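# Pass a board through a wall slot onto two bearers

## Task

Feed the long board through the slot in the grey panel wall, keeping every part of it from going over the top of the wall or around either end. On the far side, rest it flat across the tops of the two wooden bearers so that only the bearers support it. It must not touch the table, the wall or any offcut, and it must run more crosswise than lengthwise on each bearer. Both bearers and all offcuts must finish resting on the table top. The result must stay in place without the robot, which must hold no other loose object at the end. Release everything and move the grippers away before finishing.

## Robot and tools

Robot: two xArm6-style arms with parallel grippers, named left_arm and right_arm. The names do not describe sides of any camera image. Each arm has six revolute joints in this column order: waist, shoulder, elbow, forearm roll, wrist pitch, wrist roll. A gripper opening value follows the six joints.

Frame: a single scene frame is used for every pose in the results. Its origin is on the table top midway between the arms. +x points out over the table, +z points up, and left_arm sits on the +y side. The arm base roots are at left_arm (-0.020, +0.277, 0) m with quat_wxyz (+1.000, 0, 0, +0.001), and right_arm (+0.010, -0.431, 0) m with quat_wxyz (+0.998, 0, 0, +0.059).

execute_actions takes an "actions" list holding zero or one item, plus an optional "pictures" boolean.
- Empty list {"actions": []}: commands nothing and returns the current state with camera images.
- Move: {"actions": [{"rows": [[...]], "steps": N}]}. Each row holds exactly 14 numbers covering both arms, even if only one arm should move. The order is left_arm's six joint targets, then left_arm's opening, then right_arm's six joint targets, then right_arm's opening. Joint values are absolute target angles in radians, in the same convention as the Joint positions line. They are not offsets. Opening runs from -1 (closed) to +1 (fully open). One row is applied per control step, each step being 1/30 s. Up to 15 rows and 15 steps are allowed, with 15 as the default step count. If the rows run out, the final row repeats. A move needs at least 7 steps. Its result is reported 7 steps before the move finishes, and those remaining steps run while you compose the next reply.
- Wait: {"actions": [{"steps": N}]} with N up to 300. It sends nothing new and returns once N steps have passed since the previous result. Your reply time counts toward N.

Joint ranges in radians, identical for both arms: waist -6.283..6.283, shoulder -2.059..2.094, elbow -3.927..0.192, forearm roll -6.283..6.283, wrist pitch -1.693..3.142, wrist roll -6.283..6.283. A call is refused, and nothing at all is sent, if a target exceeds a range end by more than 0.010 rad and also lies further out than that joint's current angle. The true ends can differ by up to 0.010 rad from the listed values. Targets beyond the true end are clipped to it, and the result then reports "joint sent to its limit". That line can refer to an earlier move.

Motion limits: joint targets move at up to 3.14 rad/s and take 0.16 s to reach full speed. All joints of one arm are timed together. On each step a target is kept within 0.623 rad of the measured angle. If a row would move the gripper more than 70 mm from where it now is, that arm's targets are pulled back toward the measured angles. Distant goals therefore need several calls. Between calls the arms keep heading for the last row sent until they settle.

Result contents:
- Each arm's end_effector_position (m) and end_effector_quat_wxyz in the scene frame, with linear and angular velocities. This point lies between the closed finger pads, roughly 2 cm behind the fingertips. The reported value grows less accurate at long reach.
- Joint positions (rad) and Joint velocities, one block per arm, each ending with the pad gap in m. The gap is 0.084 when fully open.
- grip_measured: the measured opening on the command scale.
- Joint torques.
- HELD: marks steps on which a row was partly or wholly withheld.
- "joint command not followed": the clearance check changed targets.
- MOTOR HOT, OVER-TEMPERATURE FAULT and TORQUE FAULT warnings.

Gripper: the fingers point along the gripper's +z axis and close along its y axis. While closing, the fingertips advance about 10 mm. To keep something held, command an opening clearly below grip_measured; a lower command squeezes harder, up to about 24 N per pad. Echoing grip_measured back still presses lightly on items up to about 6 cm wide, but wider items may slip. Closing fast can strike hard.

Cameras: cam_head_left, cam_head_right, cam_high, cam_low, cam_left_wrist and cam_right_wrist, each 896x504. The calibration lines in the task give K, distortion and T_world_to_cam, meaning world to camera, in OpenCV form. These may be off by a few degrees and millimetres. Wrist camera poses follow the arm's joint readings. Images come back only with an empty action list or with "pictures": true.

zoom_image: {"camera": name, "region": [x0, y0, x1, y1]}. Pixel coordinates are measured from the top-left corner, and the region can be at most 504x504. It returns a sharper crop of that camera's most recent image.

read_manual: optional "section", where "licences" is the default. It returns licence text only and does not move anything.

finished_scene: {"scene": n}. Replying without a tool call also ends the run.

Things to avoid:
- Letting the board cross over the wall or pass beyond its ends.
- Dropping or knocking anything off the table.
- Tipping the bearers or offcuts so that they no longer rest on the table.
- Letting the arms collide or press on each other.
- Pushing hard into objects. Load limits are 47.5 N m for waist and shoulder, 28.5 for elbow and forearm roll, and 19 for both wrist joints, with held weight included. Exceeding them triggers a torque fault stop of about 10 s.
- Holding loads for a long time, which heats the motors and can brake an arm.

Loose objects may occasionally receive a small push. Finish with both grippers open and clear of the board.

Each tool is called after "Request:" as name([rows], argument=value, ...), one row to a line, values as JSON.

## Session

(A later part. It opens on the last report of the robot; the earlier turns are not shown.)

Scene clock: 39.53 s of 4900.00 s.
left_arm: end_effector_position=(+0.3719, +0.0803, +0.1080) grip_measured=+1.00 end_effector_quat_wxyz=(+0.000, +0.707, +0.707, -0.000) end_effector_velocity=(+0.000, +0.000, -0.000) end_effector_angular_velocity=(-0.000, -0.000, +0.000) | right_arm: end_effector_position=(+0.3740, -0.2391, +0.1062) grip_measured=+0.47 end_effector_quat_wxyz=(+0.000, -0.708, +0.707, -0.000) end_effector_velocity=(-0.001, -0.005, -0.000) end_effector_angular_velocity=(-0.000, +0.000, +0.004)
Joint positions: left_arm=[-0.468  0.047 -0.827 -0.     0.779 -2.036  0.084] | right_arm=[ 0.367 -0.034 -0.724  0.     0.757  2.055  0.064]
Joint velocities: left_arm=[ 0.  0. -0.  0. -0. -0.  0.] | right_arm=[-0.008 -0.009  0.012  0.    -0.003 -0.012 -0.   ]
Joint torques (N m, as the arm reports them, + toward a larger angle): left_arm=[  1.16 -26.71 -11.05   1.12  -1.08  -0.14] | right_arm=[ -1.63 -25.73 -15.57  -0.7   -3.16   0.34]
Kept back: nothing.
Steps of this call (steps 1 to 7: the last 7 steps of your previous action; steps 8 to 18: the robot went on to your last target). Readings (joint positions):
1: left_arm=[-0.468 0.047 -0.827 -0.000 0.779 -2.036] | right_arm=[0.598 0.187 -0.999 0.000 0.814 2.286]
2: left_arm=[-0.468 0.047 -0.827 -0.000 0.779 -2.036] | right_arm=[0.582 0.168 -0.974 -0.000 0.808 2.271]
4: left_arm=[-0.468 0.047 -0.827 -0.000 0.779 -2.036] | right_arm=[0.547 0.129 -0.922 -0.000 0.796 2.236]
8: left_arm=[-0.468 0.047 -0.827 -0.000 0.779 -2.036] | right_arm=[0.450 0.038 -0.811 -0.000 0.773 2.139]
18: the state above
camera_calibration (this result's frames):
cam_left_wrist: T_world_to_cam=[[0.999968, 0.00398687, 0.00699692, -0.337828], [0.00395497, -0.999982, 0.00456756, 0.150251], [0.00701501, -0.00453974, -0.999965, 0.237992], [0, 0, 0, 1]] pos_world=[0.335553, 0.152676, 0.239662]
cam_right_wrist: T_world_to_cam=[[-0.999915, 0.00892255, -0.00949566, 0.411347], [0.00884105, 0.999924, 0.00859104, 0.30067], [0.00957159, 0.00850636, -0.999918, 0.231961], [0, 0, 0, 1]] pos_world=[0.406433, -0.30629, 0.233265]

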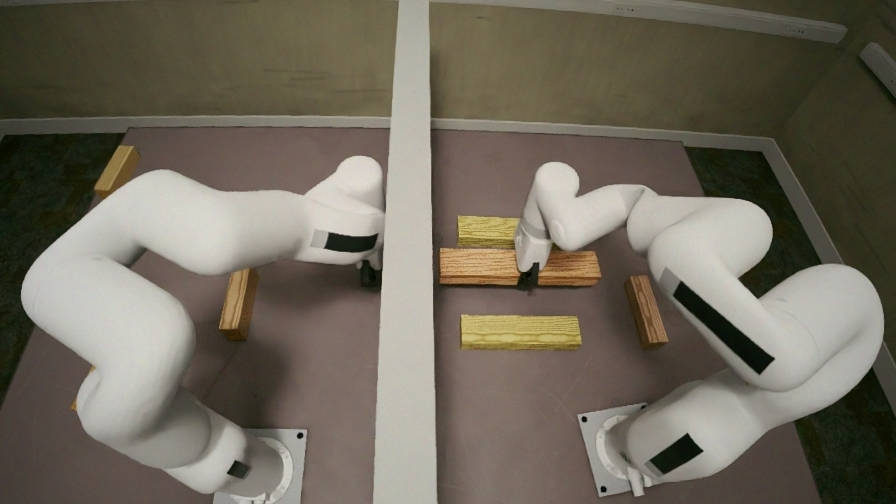

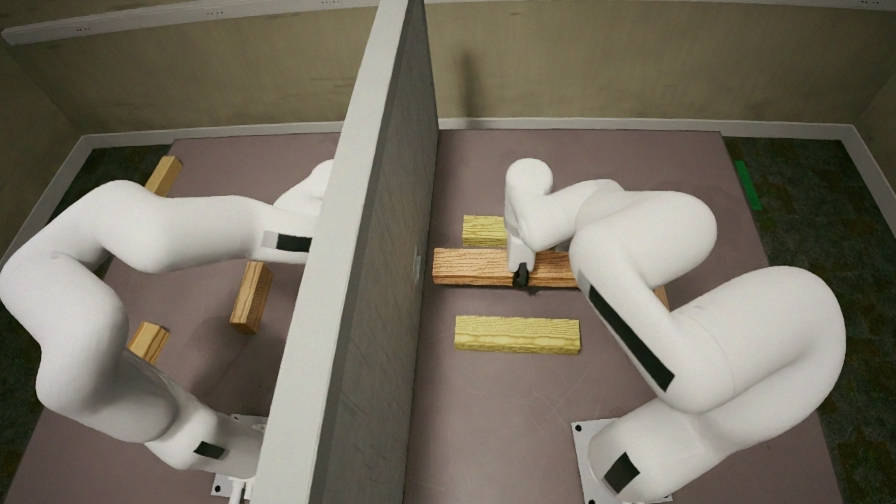

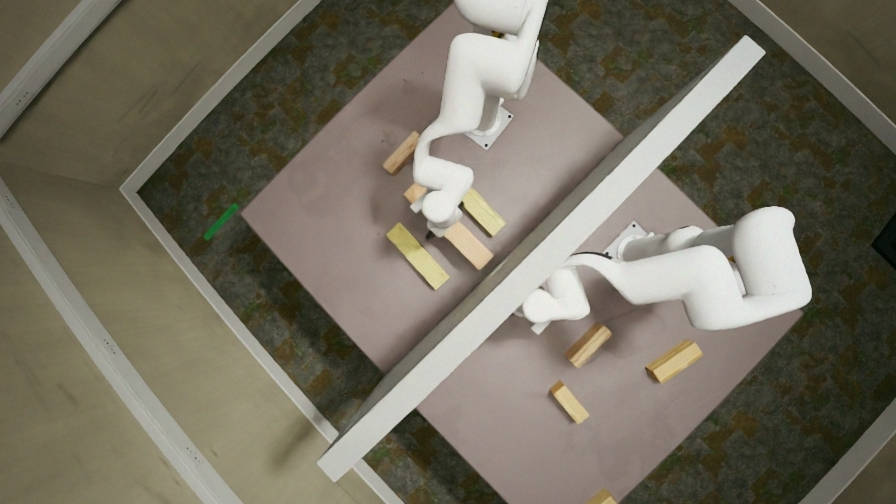

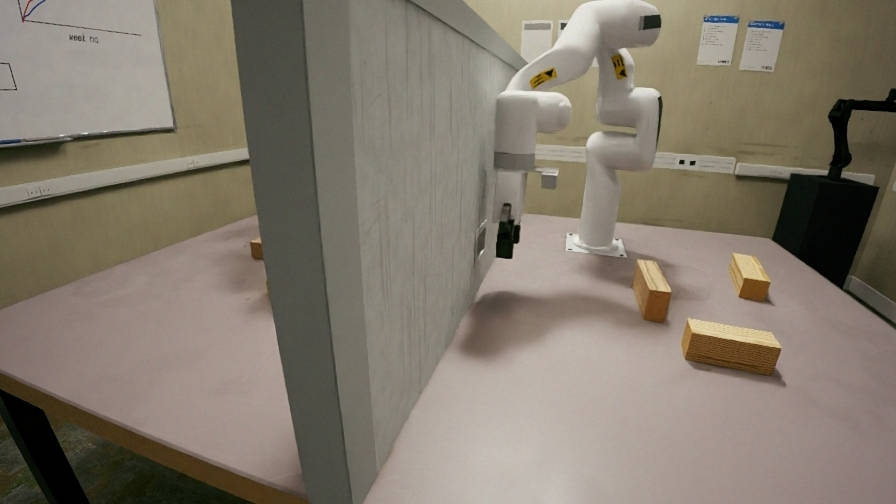

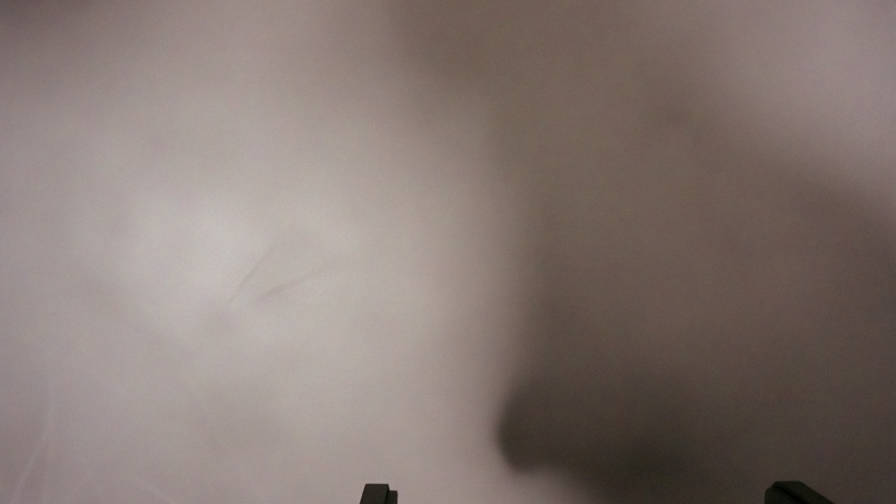

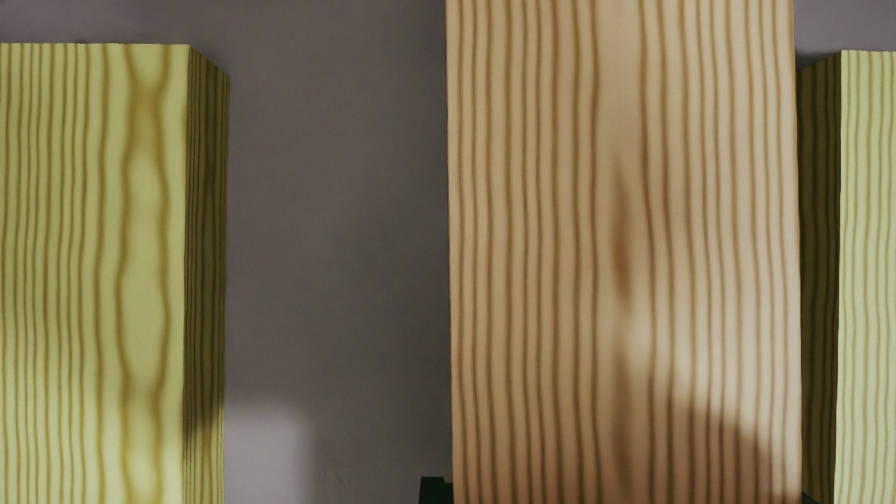

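Request:
execute_actions([
  {"rows": [[-0.3,0,-0.78,0,0.78,-2,1,0.36,-0.03,-0.73,0,0.76,2.02,-1],[-0.3,0,-0.78,0,0.78,-2,1,0.36,-0.02,-0.74,0,0.76,1.97,-1],[-0.3,0,-0.78,0,0.78,-2,1,0.355,-0.01,-0.752,0,0.762,1.9,-1],[-0.3,0,-0.78,0,0.78,-2,1,0.35,0.0,-0.764,0,0.764,1.83,-1],[-0.3,0,-0.78,0,0.78,-2,1,0.346,0.012,-0.778,0,0.766,1.76,-1],[-0.3,0,-0.78,0,0.78,-2,1,0.3426,0.0235,-0.7911,0,0.7676,1.69,-1],[-0.3,0,-0.78,0,0.78,-2,1,0.3426,0.0235,-0.7911,0,0.7676,1.62,-1],[-0.3,0,-0.78,0,0.78,-2,1,0.3426,0.0235,-0.7911,0,0.7676,1.55,-1],[-0.3,0,-0.78,0,0.78,-2,1,0.3426,0.0235,-0.7911,0,0.7676,1.48,-1],[-0.3,0,-0.78,0,0.78,-2,1,0.3426,0.0235,-0.7911,0,0.7676,1.41,-1],[-0.3,0,-0.78,0,0.78,-2,1,0.3426,0.0235,-0.7911,0,0.7676,1.34,-1],[-0.3,0,-0.78,0,0.78,-2,1,0.3426,0.0235,-0.7911,0,0.7676,1.27,-1],[-0.3,0,-0.78,0,0.78,-2,1,0.3426,0.0235,-0.7911,0,0.7676,1.2,-1],[-0.3,0,-0.78,0,0.78,-2,1,0.3426,0.0235,-0.7911,0,0.7676,1.13,-1],[-0.3,0,-0.78,0,0.78,-2,1,0.3426,0.0235,-0.7911,0,0.7676,1.06,-1]], "steps": 15},
])

Request:
execute_actions([
  {"rows": [[-0.3,0,-0.78,0,0.78,-2,1,0.3426,0.0235,-0.7911,0,0.7676,0.99,-1],[-0.3,0,-0.78,0,0.78,-2,1,0.3426,0.0235,-0.7911,0,0.7676,0.92,-1],[-0.3,0,-0.78,0,0.78,-2,1,0.3426,0.0235,-0.7911,0,0.7676,0.85,-1],[-0.3,0,-0.78,0,0.78,-2,1,0.3426,0.0235,-0.7911,0,0.7676,0.78,-1],[-0.3,0,-0.78,0,0.78,-2,1,0.3426,0.0235,-0.7911,0,0.7676,0.71,-1],[-0.3,0,-0.78,0,0.78,-2,1,0.3426,0.0235,-0.7911,0,0.7676,0.64,-1],[-0.3,0,-0.78,0,0.78,-2,1,0.3426,0.0235,-0.7911,0,0.7676,0.57,-1],[-0.3,0,-0.78,0,0.78,-2,1,0.3426,0.0235,-0.7911,0,0.7676,0.51,-1],[-0.3,0,-0.78,0,0.78,-2,1,0.3426,0.0235,-0.7911,0,0.7676,0.4606,-1]], "steps": 13},
])

Request:
execute_actions([
  {"rows": [[-0.3,0,-0.78,0,0.78,-2,1,0.3426,0.035,-0.7873,0,0.7523,0.4606,-1],[-0.3,0,-0.78,0,0.78,-2,1,0.3426,0.0464,-0.7835,0,0.7371,0.4606,-1],[-0.3,0,-0.78,0,0.78,-2,1,0.3426,0.0579,-0.7797,0,0.7218,0.4606,-1],[-0.3,0,-0.78,0,0.78,-2,1,0.3426,0.0693,-0.7759,0,0.7066,0.4606,-1],[-0.3,0,-0.78,0,0.78,-2,1,0.3426,0.0808,-0.772,0,0.6913,0.4606,-1],[-0.3,0,-0.78,0,0.78,-2,1,0.3426,0.0865,-0.7701,0,0.6836,0.4606,-1],[-0.3,0,-0.78,0,0.78,-2,1,0.3426,0.0922,-0.7682,0,0.676,0.4606,-1],[-0.3,0,-0.78,0,0.78,-2,1,0.3426,0.098,-0.7663,0,0.6684,0.4606,-1],[-0.3,0,-0.78,0,0.78,-2,1,0.3426,0.1037,-0.7644,0,0.6608,0.4606,-1],[-0.3,0,-0.78,0,0.78,-2,1,0.3426,0.1075,-0.7631,0,0.6557,0.4606,-1],[-0.3,0,-0.78,0,0.78,-2,1,0.3426,0.1113,-0.7619,0,0.6506,0.4606,-1],[-0.3,0,-0.78,0,0.78,-2,1,0.3426,0.1151,-0.7606,0,0.6455,0.4606,-1]], "steps": 15},
])

Request:
execute_actions([
  {"steps": 16},
], pictures=true)

Scene clock: 41.23 s of 4900.00 s.
left_arm: end_effector_position=(+0.3863, +0.1472, +0.1110) grip_measured=+1.00 end_effector_quat_wxyz=(+0.000, +0.662, +0.749, +0.000) end_effector_velocity=(+0.012, +0.113, +0.003) end_effector_angular_velocity=(+0.001, +0.004, +0.202) | right_arm: end_effector_position=(+0.3858, -0.2401, +0.1063) grip_measured=+0.47 end_effector_quat_wxyz=(-0.000, +0.773, -0.634, +0.000) end_effector_velocity=(+0.084, +0.002, +0.001) end_effector_angular_velocity=(+0.003, -0.008, +1.539)
Joint positions: left_arm=[-0.312  0.004 -0.784  0.     0.78  -2.004  0.084] | right_arm=[ 0.352 -0.002 -0.761  0.     0.763  1.845  0.064]
Joint velocities: left_arm=[ 0.262 -0.076  0.078 -0.     0.002  0.06  -0.   ] | right_arm=[-0.087  0.23  -0.271 -0.001  0.032 -1.625 -0.   ]
Joint torques (N m, as the arm reports them, + toward a larger angle): left_arm=[ -9.19 -23.57 -11.57   1.03  -1.13  -0.33] | right_arm=[ -1.14 -27.97 -15.29  -0.7   -3.24  -0.18]
Steps of this call (steps 1 to 15: the robot went on to your last target; steps 16 to 43: nothing new was sent; steps 44 to 51: the first 8 steps of this action). Readings (joint positions):
44: left_arm=[-0.467 0.047 -0.827 -0.000 0.779 -2.036] | right_arm=[0.365 -0.035 -0.722 0.000 0.757 2.054]
45: left_arm=[-0.463 0.046 -0.825 -0.000 0.779 -2.035] | right_arm=[0.365 -0.034 -0.723 0.000 0.758 2.049]
47: left_arm=[-0.416 0.032 -0.811 -0.000 0.779 -2.024] | right_arm=[0.362 -0.029 -0.730 0.000 0.759 2.014]
51: the state above

Scene clock: 41.67 s of 4900.00 s.
left_arm: end_effector_position=(+0.3866, +0.1522, +0.1110) grip_measured=+1.00 end_effector_quat_wxyz=(-0.000, +0.660, +0.752, -0.000) end_effector_velocity=(+0.000, +0.001, +0.000) end_effector_angular_velocity=(+0.000, -0.000, +0.003) | right_arm: end_effector_position=(+0.3946, -0.2400, +0.1060) grip_measured=+0.47 end_effector_quat_wxyz=(+0.000, +0.966, -0.259, -0.000) end_effector_velocity=(+0.001, +0.000, +0.000) end_effector_angular_velocity=(+0.000, -0.000, +2.078)
Joint positions: left_arm=[-0.301  0.    -0.78  -0.     0.78  -2.     0.084] | right_arm=[ 0.343  0.023 -0.791  0.     0.768  0.986  0.064]
Joint velocities: left_arm=[ 0.003 -0.001  0.001  0.    -0.     0.001  0.   ] | right_arm=[-0.001  0.002 -0.002  0.    -0.    -2.078  0.   ]
Joint torques (N m, as the arm reports them, + toward a larger angle): left_arm=[  1.25 -25.38 -11.03   0.99  -1.23  -0.22] | right_arm=[ -1.21 -27.69 -15.73  -0.76  -3.24   0.26]
Steps of this call (steps 1 to 7: the last 7 steps of your previous action; steps 8 to 13: the first 6 steps of this action). Readings (joint positions):
8: left_arm=[-0.301 0.000 -0.780 -0.000 0.780 -2.000] | right_arm=[0.343 0.023 -0.790 -0.000 0.767 1.332]
9: left_arm=[-0.301 0.000 -0.780 -0.000 0.780 -2.000] | right_arm=[0.343 0.023 -0.790 -0.000 0.768 1.264]
11: left_arm=[-0.301 0.000 -0.780 -0.000 0.780 -2.000] | right_arm=[0.343 0.023 -0.791 -0.000 0.768 1.125]
13: the state above

Scene clock: 42.17 s of 4900.00 s.
left_arm: end_effector_position=(+0.3866, +0.1524, +0.1110) grip_measured=+1.00 end_effector_quat_wxyz=(+0.000, +0.659, +0.752, -0.000) end_effector_velocity=(+0.000, -0.000, -0.000) end_effector_angular_velocity=(-0.001, -0.000, -0.000) | right_arm: end_effector_position=(+0.3948, -0.2399, +0.0838) grip_measured=+0.47 end_effector_quat_wxyz=(+0.000, +1.000, -0.001, -0.001) end_effector_velocity=(-0.018, -0.009, -0.132) end_effector_angular_velocity=(-0.027, +0.054, +0.023)
Joint positions: left_arm=[-0.3    0.    -0.78  -0.     0.78  -2.     0.084] | right_arm=[ 0.343  0.072 -0.774  0.     0.704  0.463  0.064]
Joint velocities: left_arm=[ 0.     0.     0.    -0.001 -0.001  0.001  0.   ] | right_arm=[ 0.     0.271  0.111  0.    -0.322 -0.023 -0.   ]
Joint torques (N m, as the arm reports them, + toward a larger angle): left_arm=[  1.07 -25.38 -11.05   1.23  -1.07  -0.32] | right_arm=[ -1.09 -30.43 -16.01  -0.78  -3.64   0.36]
Steps of this call (steps 1 to 7: the last 7 steps of your previous action; steps 8 to 15: the first 8 steps of this action). Readings (joint positions):
8: left_arm=[-0.300 0.000 -0.780 -0.000 0.780 -2.000] | right_arm=[0.343 0.024 -0.791 -0.000 0.767 0.511]
9: left_arm=[-0.300 0.000 -0.780 -0.000 0.780 -2.000] | right_arm=[0.343 0.025 -0.791 -0.000 0.765 0.491]
11: left_arm=[-0.300 0.000 -0.780 -0.000 0.780 -2.000] | right_arm=[0.343 0.035 -0.788 -0.000 0.750 0.472]
15: the state above

Scene clock: 42.70 s of 4900.00 s.
left_arm: end_effector_position=(+0.3866, +0.1524, +0.1110) grip_measured=+1.00 end_effector_quat_wxyz=(+0.000, +0.659, +0.752, -0.000) end_effector_velocity=(+0.001, -0.000, +0.000) end_effector_angular_velocity=(-0.001, -0.002, +0.001) | right_arm: end_effector_position=(+0.3953, -0.2397, +0.0656) grip_measured=+0.47 end_effector_quat_wxyz=(-0.000, +1.000, +0.000, +0.001) end_effector_velocity=(-0.001, -0.000, -0.002) end_effector_angular_velocity=(-0.001, +0.002, +0.001)
Joint positions: left_arm=[-0.3    0.    -0.78  -0.     0.78  -2.     0.084] | right_arm=[ 0.343  0.114 -0.761 -0.     0.645  0.461  0.064]
Joint velocities: left_arm=[-0.    -0.001  0.     0.    -0.002 -0.001 -0.   ] | right_arm=[ 0.     0.004  0.001 -0.    -0.002 -0.001  0.   ]
Joint torques (N m, as the arm reports them, + toward a larger angle): left_arm=[  1.22 -25.33 -11.1    1.09  -1.07  -0.25] | right_arm=[ -1.48 -27.04 -13.69  -0.65  -2.46   0.28]
Kept back: nothing.
Steps of this call (steps 1 to 7: the last 7 steps of your previous action; steps 8 to 16: the robot went on to your last target). Readings (joint positions):
1: left_arm=[-0.300 0.000 -0.780 -0.000 0.780 -2.000] | right_arm=[0.343 0.081 -0.771 0.000 0.693 0.462]
2: left_arm=[-0.300 0.000 -0.780 0.000 0.780 -2.000] | right_arm=[0.343 0.088 -0.768 0.000 0.684 0.462]
4: left_arm=[-0.300 0.000 -0.780 -0.000 0.780 -2.000] | right_arm=[0.343 0.100 -0.765 0.000 0.668 0.461]
8: left_arm=[-0.300 0.000 -0.780 -0.000 0.780 -2.000] | right_arm=[0.343 0.112 -0.762 -0.000 0.649 0.461]
16: the state above
camera_calibration (this result's frames):
cam_left_wrist: T_world_to_cam=[[0.990852, 0.134773, 0.00699706, -0.369279], [0.134743, -0.99087, 0.0045675, 0.170305], [0.00754875, -0.00358291, -0.999965, 0.240882], [0, 0, 0, 1]] pos_world=[0.341135, 0.219382, 0.24268]
cam_right_wrist: T_world_to_cam=[[-0.00962408, -0.999906, -0.00973845, -0.200955], [-0.999933, 0.00956011, 0.00659473, 0.462973], [-0.00650102, 0.00980126, -0.999931, 0.197858], [0, 0, 0, 1]] pos_world=[0.462294, -0.207301, 0.192834]

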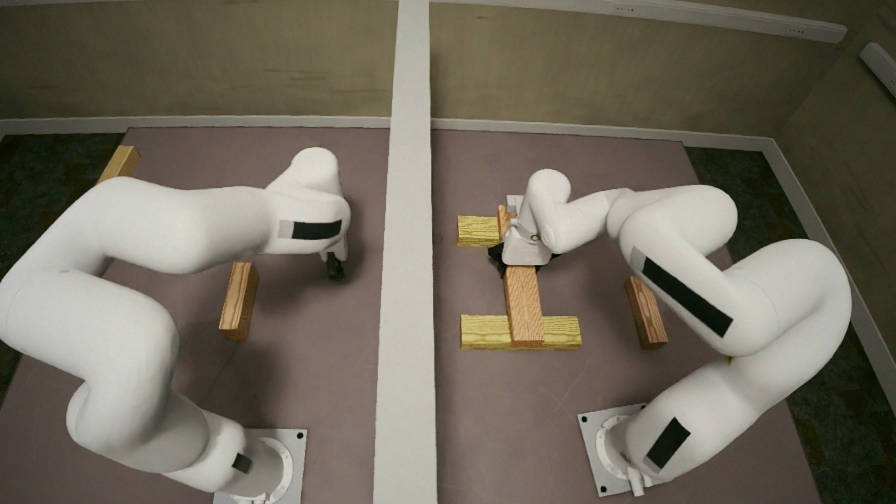

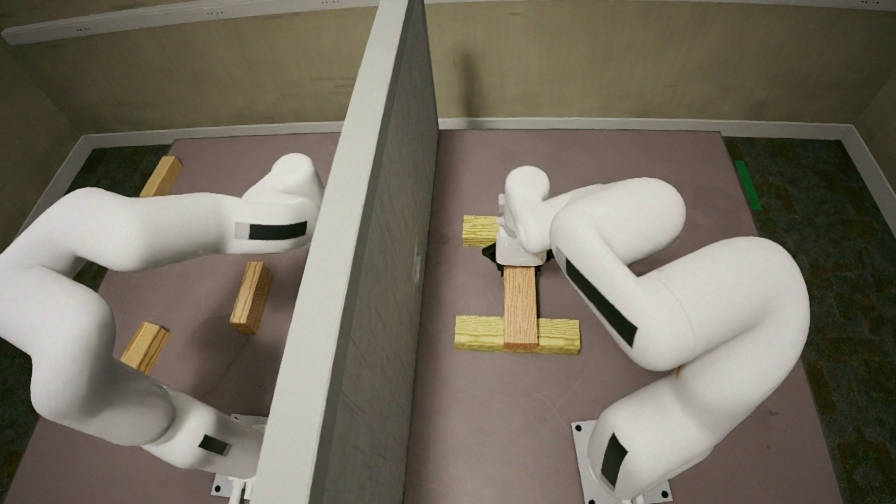

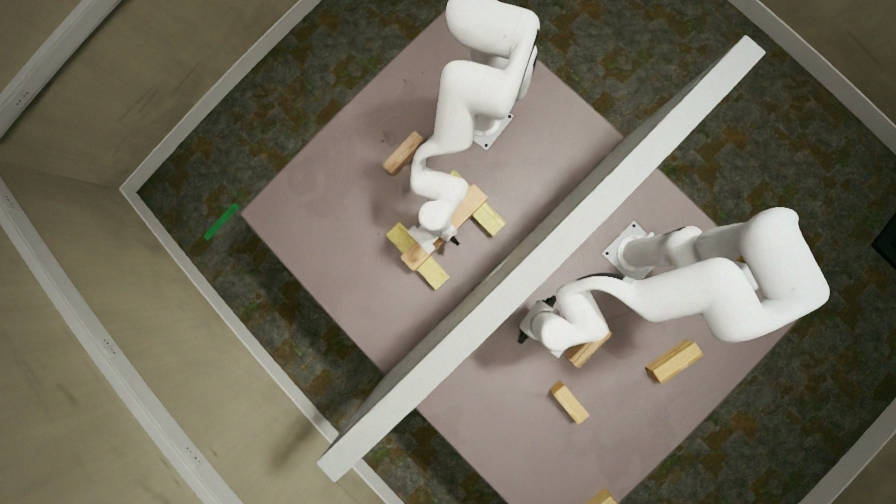

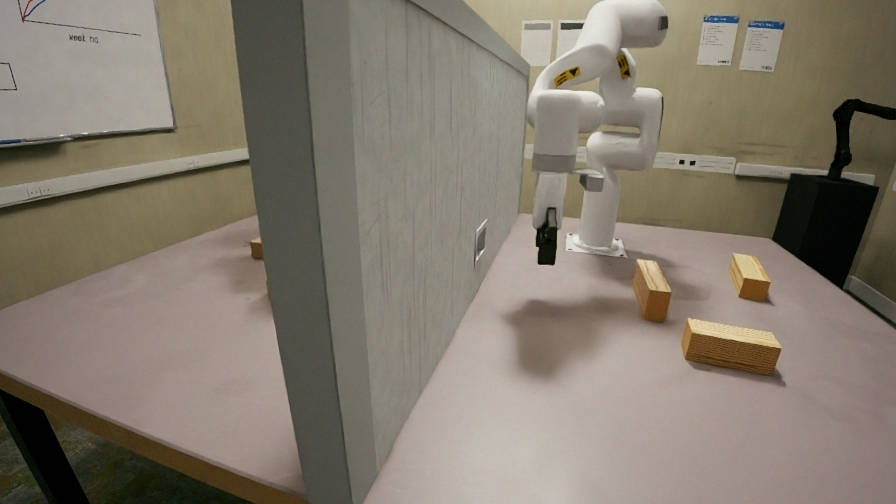

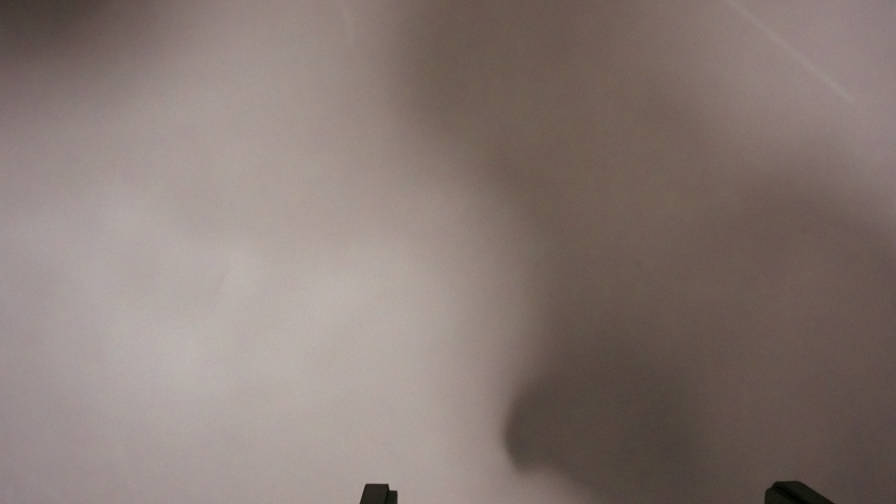

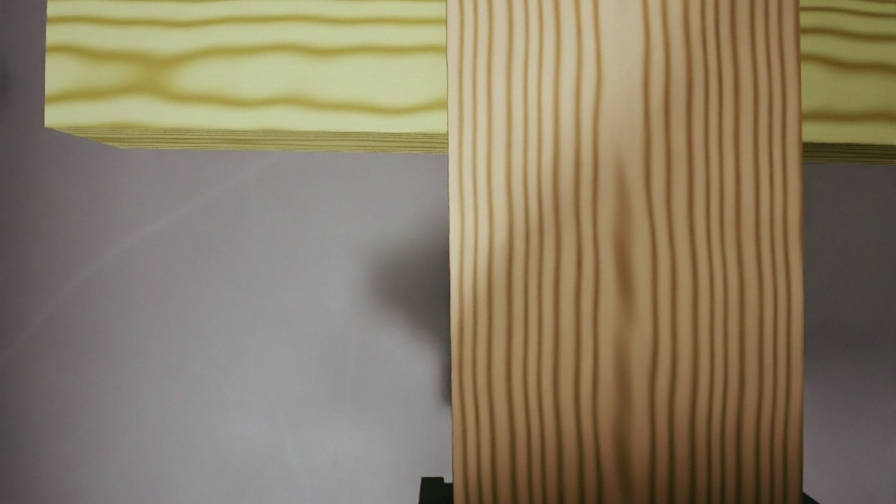

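Contact made and levelled. Release and lift.

Request:
execute_actions([
  {"rows": [[-0.3,0,-0.78,0,0.78,-2,1,0.3426,0.118,-0.7596,0,0.6416,0.4606,-1],[-0.3,0,-0.78,0,0.78,-2,1,0.3426,0.118,-0.7596,0,0.6416,0.4606,-1],[-0.3,0,-0.78,0,0.78,-2,1,0.3426,0.118,-0.7596,0,0.6416,0.4606,-1],[-0.3,0,-0.78,0,0.78,-2,1,0.3426,0.118,-0.7596,0,0.6416,0.4606,1]], "steps": 12},
])

Request:
execute_actions([
  {"rows": [[-0.3,0,-0.78,0,0.78,-2,1,0.3426,-0.07,-0.83,0,0.9,0.4606,1]], "steps": 15},
])

Request:
execute_actions([
  {"steps": 12},
], pictures=true)

Scene clock: 43.23 s of 4900.00 s.
left_arm: end_effector_position=(+0.3866, +0.1524, +0.1110) grip_measured=+1.00 end_effector_quat_wxyz=(+0.000, +0.659, +0.752, -0.000) end_effector_velocity=(-0.000, +0.000, +0.000) end_effector_angular_velocity=(+0.000, +0.001, -0.002) | right_arm: end_effector_position=(+0.3948, -0.2399, +0.0646) grip_measured=+0.47 end_effector_quat_wxyz=(-0.000, +1.000, +0.000, +0.000) end_effector_velocity=(-0.000, +0.000, -0.001) end_effector_angular_velocity=(+0.001, -0.002, +0.002)
Joint positions: left_arm=[-0.3    0.    -0.78  -0.     0.78  -2.     0.084] | right_arm=[ 0.343  0.116 -0.76   0.     0.643  0.461  0.064]
Joint velocities: left_arm=[-0.    -0.001  0.     0.     0.001  0.002 -0.   ] | right_arm=[ 0.001  0.001  0.003  0.001 -0.006 -0.001 -0.   ]
Joint torques (N m, as the arm reports them, + toward a larger angle): left_arm=[  1.08 -25.5  -10.98   1.12  -1.07  -0.19] | right_arm=[ -1.34 -22.86 -12.95  -0.81  -3.25   0.33]
Steps of this call (steps 1 to 11: the robot went on to your last target; steps 12 to 16: the first 5 steps of this action). Readings (joint positions):
12: left_arm=[-0.300 0.000 -0.780 0.000 0.780 -2.000] | right_arm=[0.343 0.115 -0.761 -0.000 0.645 0.461]
13: left_arm=[-0.300 0.000 -0.780 -0.000 0.780 -2.000] | right_arm=[0.343 0.116 -0.760 0.000 0.645 0.461]
15: left_arm=[-0.300 -0.000 -0.780 0.000 0.780 -2.000] | right_arm=[0.343 0.116 -0.760 0.000 0.644 0.461]
16: the state above

Scene clock: 43.73 s of 4900.00 s.
left_arm: end_effector_position=(+0.3866, +0.1524, +0.1110) grip_measured=+1.00 end_effector_quat_wxyz=(+0.000, +0.659, +0.752, -0.000) end_effector_velocity=(-0.000, +0.000, -0.000) end_effector_angular_velocity=(+0.000, +0.001, +0.001) | right_arm: end_effector_position=(+0.3969, -0.2389, +0.1383) grip_measured=+1.00 end_effector_quat_wxyz=(-0.003, +1.000, +0.000, +0.006) end_effector_velocity=(+0.017, +0.009, +0.319) end_effector_angular_velocity=(+0.083, -0.168, +0.004)
Joint positions: left_arm=[-0.3   -0.    -0.78   0.     0.78  -2.     0.084] | right_arm=[ 0.343 -0.038 -0.823 -0.     0.847  0.461  0.084]
Joint velocities: left_arm=[-0.    -0.     0.    -0.     0.002 -0.001 -0.   ] | right_arm=[ 0.001 -0.615 -0.282 -0.001  0.709 -0.002  0.   ]
Joint torques (N m, as the arm reports them, + toward a larger angle): left_arm=[  1.07 -25.26 -11.13   1.17  -1.06  -0.27] | right_arm=[-1.49 -6.52 -8.9  -0.71 -2.58  0.17]
Steps of this call (steps 1 to 7: the last 7 steps of your previous action; steps 8 to 15: the first 8 steps of this action). Readings (joint positions):
8: left_arm=[-0.300 -0.000 -0.780 -0.000 0.780 -2.000] | right_arm=[0.343 0.118 -0.759 0.000 0.642 0.461]
9: left_arm=[-0.300 -0.000 -0.780 -0.000 0.780 -2.000] | right_arm=[0.343 0.115 -0.760 0.000 0.648 0.461]
11: left_arm=[-0.300 -0.000 -0.780 0.000 0.780 -2.000] | right_arm=[0.342 0.082 -0.769 0.000 0.702 0.461]
15: the state above

Scene clock: 44.13 s of 4900.00 s.
left_arm: end_effector_position=(+0.3866, +0.1524, +0.1110) grip_measured=+1.00 end_effector_quat_wxyz=(+0.000, +0.659, +0.752, -0.000) end_effector_velocity=(-0.000, +0.000, -0.000) end_effector_angular_velocity=(+0.000, +0.000, +0.000) | right_arm: end_effector_position=(+0.3910, -0.2418, +0.1501) grip_measured=+1.00 end_effector_quat_wxyz=(+0.000, +1.000, +0.000, -0.001) end_effector_velocity=(+0.002, +0.001, +0.005) end_effector_angular_velocity=(+0.005, -0.010, +0.000)
Joint positions: left_arm=[-0.3   -0.    -0.78  -0.     0.78  -2.     0.084] | right_arm=[ 0.343 -0.069 -0.829  0.     0.9    0.461  0.084]
Joint velocities: left_arm=[ 0. -0.  0. -0.  0.  0.  0.] | right_arm=[ 0.    -0.006 -0.006  0.     0.001 -0.     0.   ]
Joint torques (N m, as the arm reports them, + toward a larger angle): left_arm=[  1.06 -25.2  -11.06   1.07  -1.03  -0.35] | right_arm=[ -1.53 -24.18 -15.05  -0.78  -2.85   0.27]
Kept back: nothing.
Steps of this call (steps 1 to 7: the last 7 steps of your previous action; steps 8 to 12: the robot went on to your last target). Readings (joint positions):
1: left_arm=[-0.300 -0.000 -0.780 0.000 0.780 -2.000] | right_arm=[0.343 -0.054 -0.830 -0.000 0.867 0.461]
2: left_arm=[-0.300 -0.000 -0.780 0.000 0.780 -2.000] | right_arm=[0.343 -0.063 -0.832 -0.000 0.879 0.461]
4: left_arm=[-0.300 -0.000 -0.780 0.000 0.780 -2.000] | right_arm=[0.343 -0.068 -0.830 -0.000 0.892 0.461]
8: left_arm=[-0.300 -0.000 -0.780 -0.000 0.780 -2.000] | right_arm=[0.343 -0.068 -0.827 0.000 0.899 0.461]
12: the state above
camera_calibration (this result's frames):
cam_left_wrist: T_world_to_cam=[[0.990852, 0.134774, 0.00699733, -0.369279], [0.134744, -0.99087, 0.00456764, 0.170305], [0.00754904, -0.00358301, -0.999965, 0.240883], [0, 0, 0, 1]] pos_world=[0.341135, 0.219382, 0.24268]
cam_right_wrist: T_world_to_cam=[[-0.00977087, -0.999919, -0.00820801, -0.202509], [-0.999906, 0.0096914, 0.00966615, 0.457683], [-0.00958582, 0.00830168, -0.99992, 0.283196], [0, 0, 0, 1]] pos_world=[0.458376, -0.209279, 0.277086]

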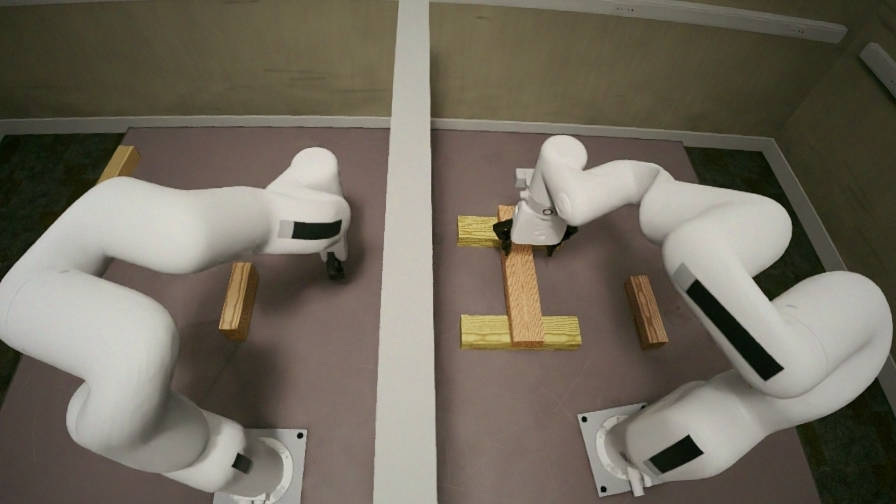

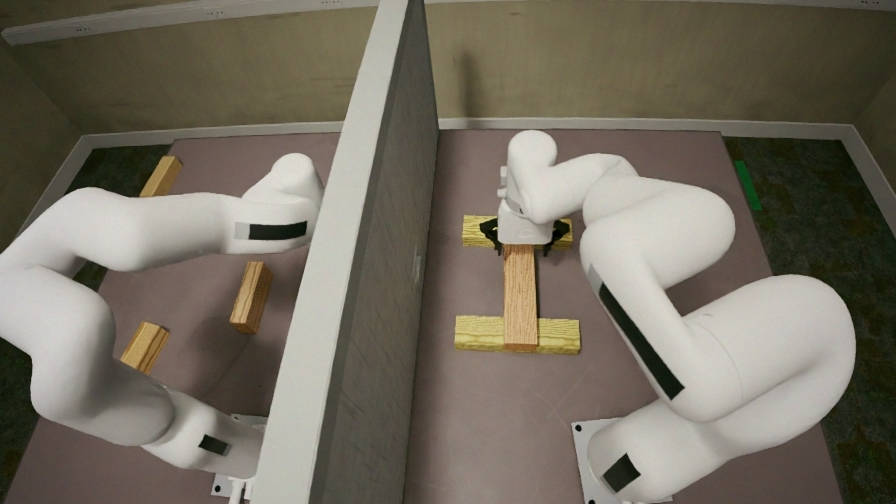

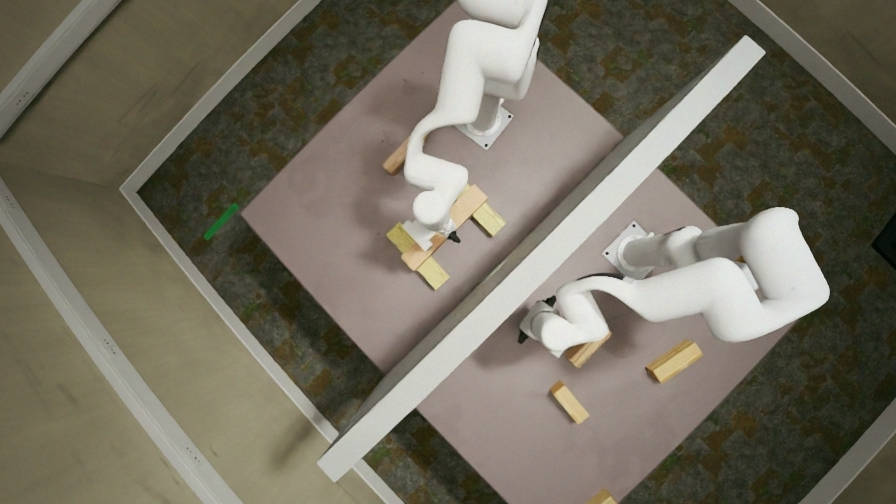

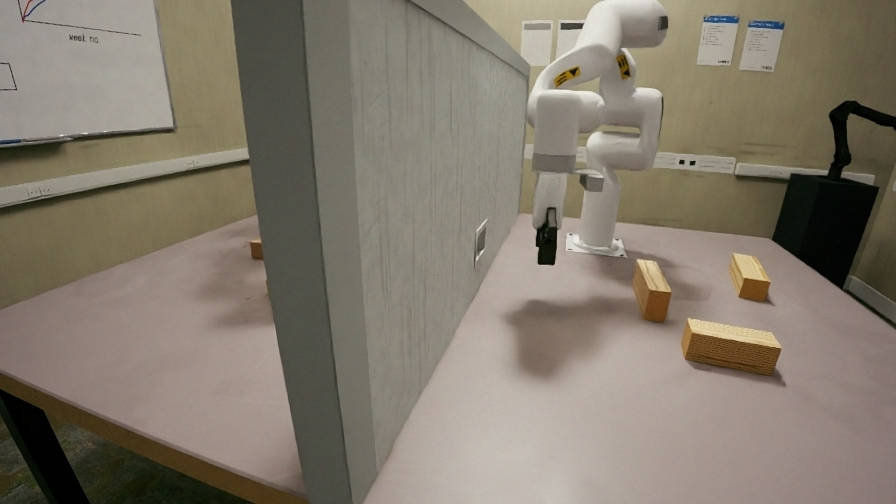

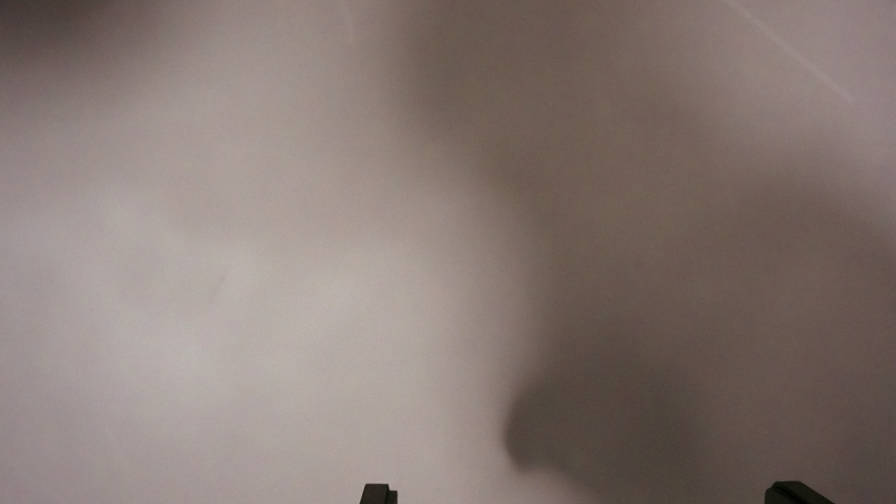

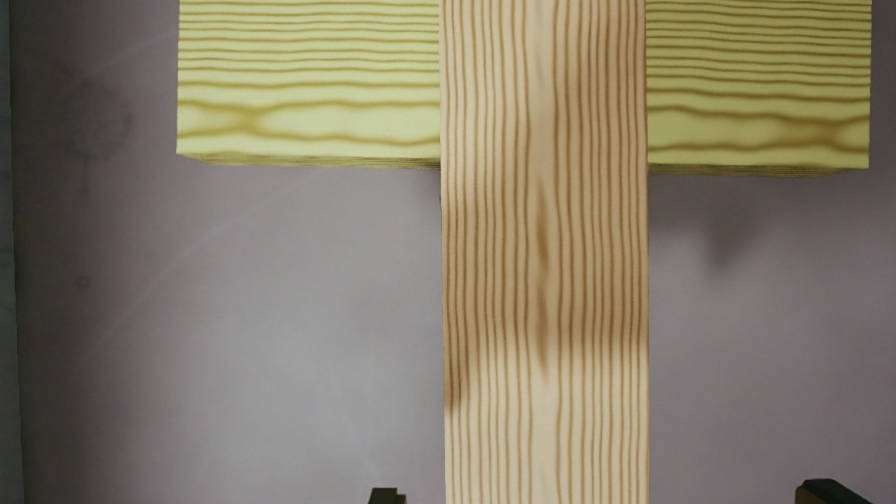

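Request:
finished_scene(scene=1)

The scene is finished: the task was done.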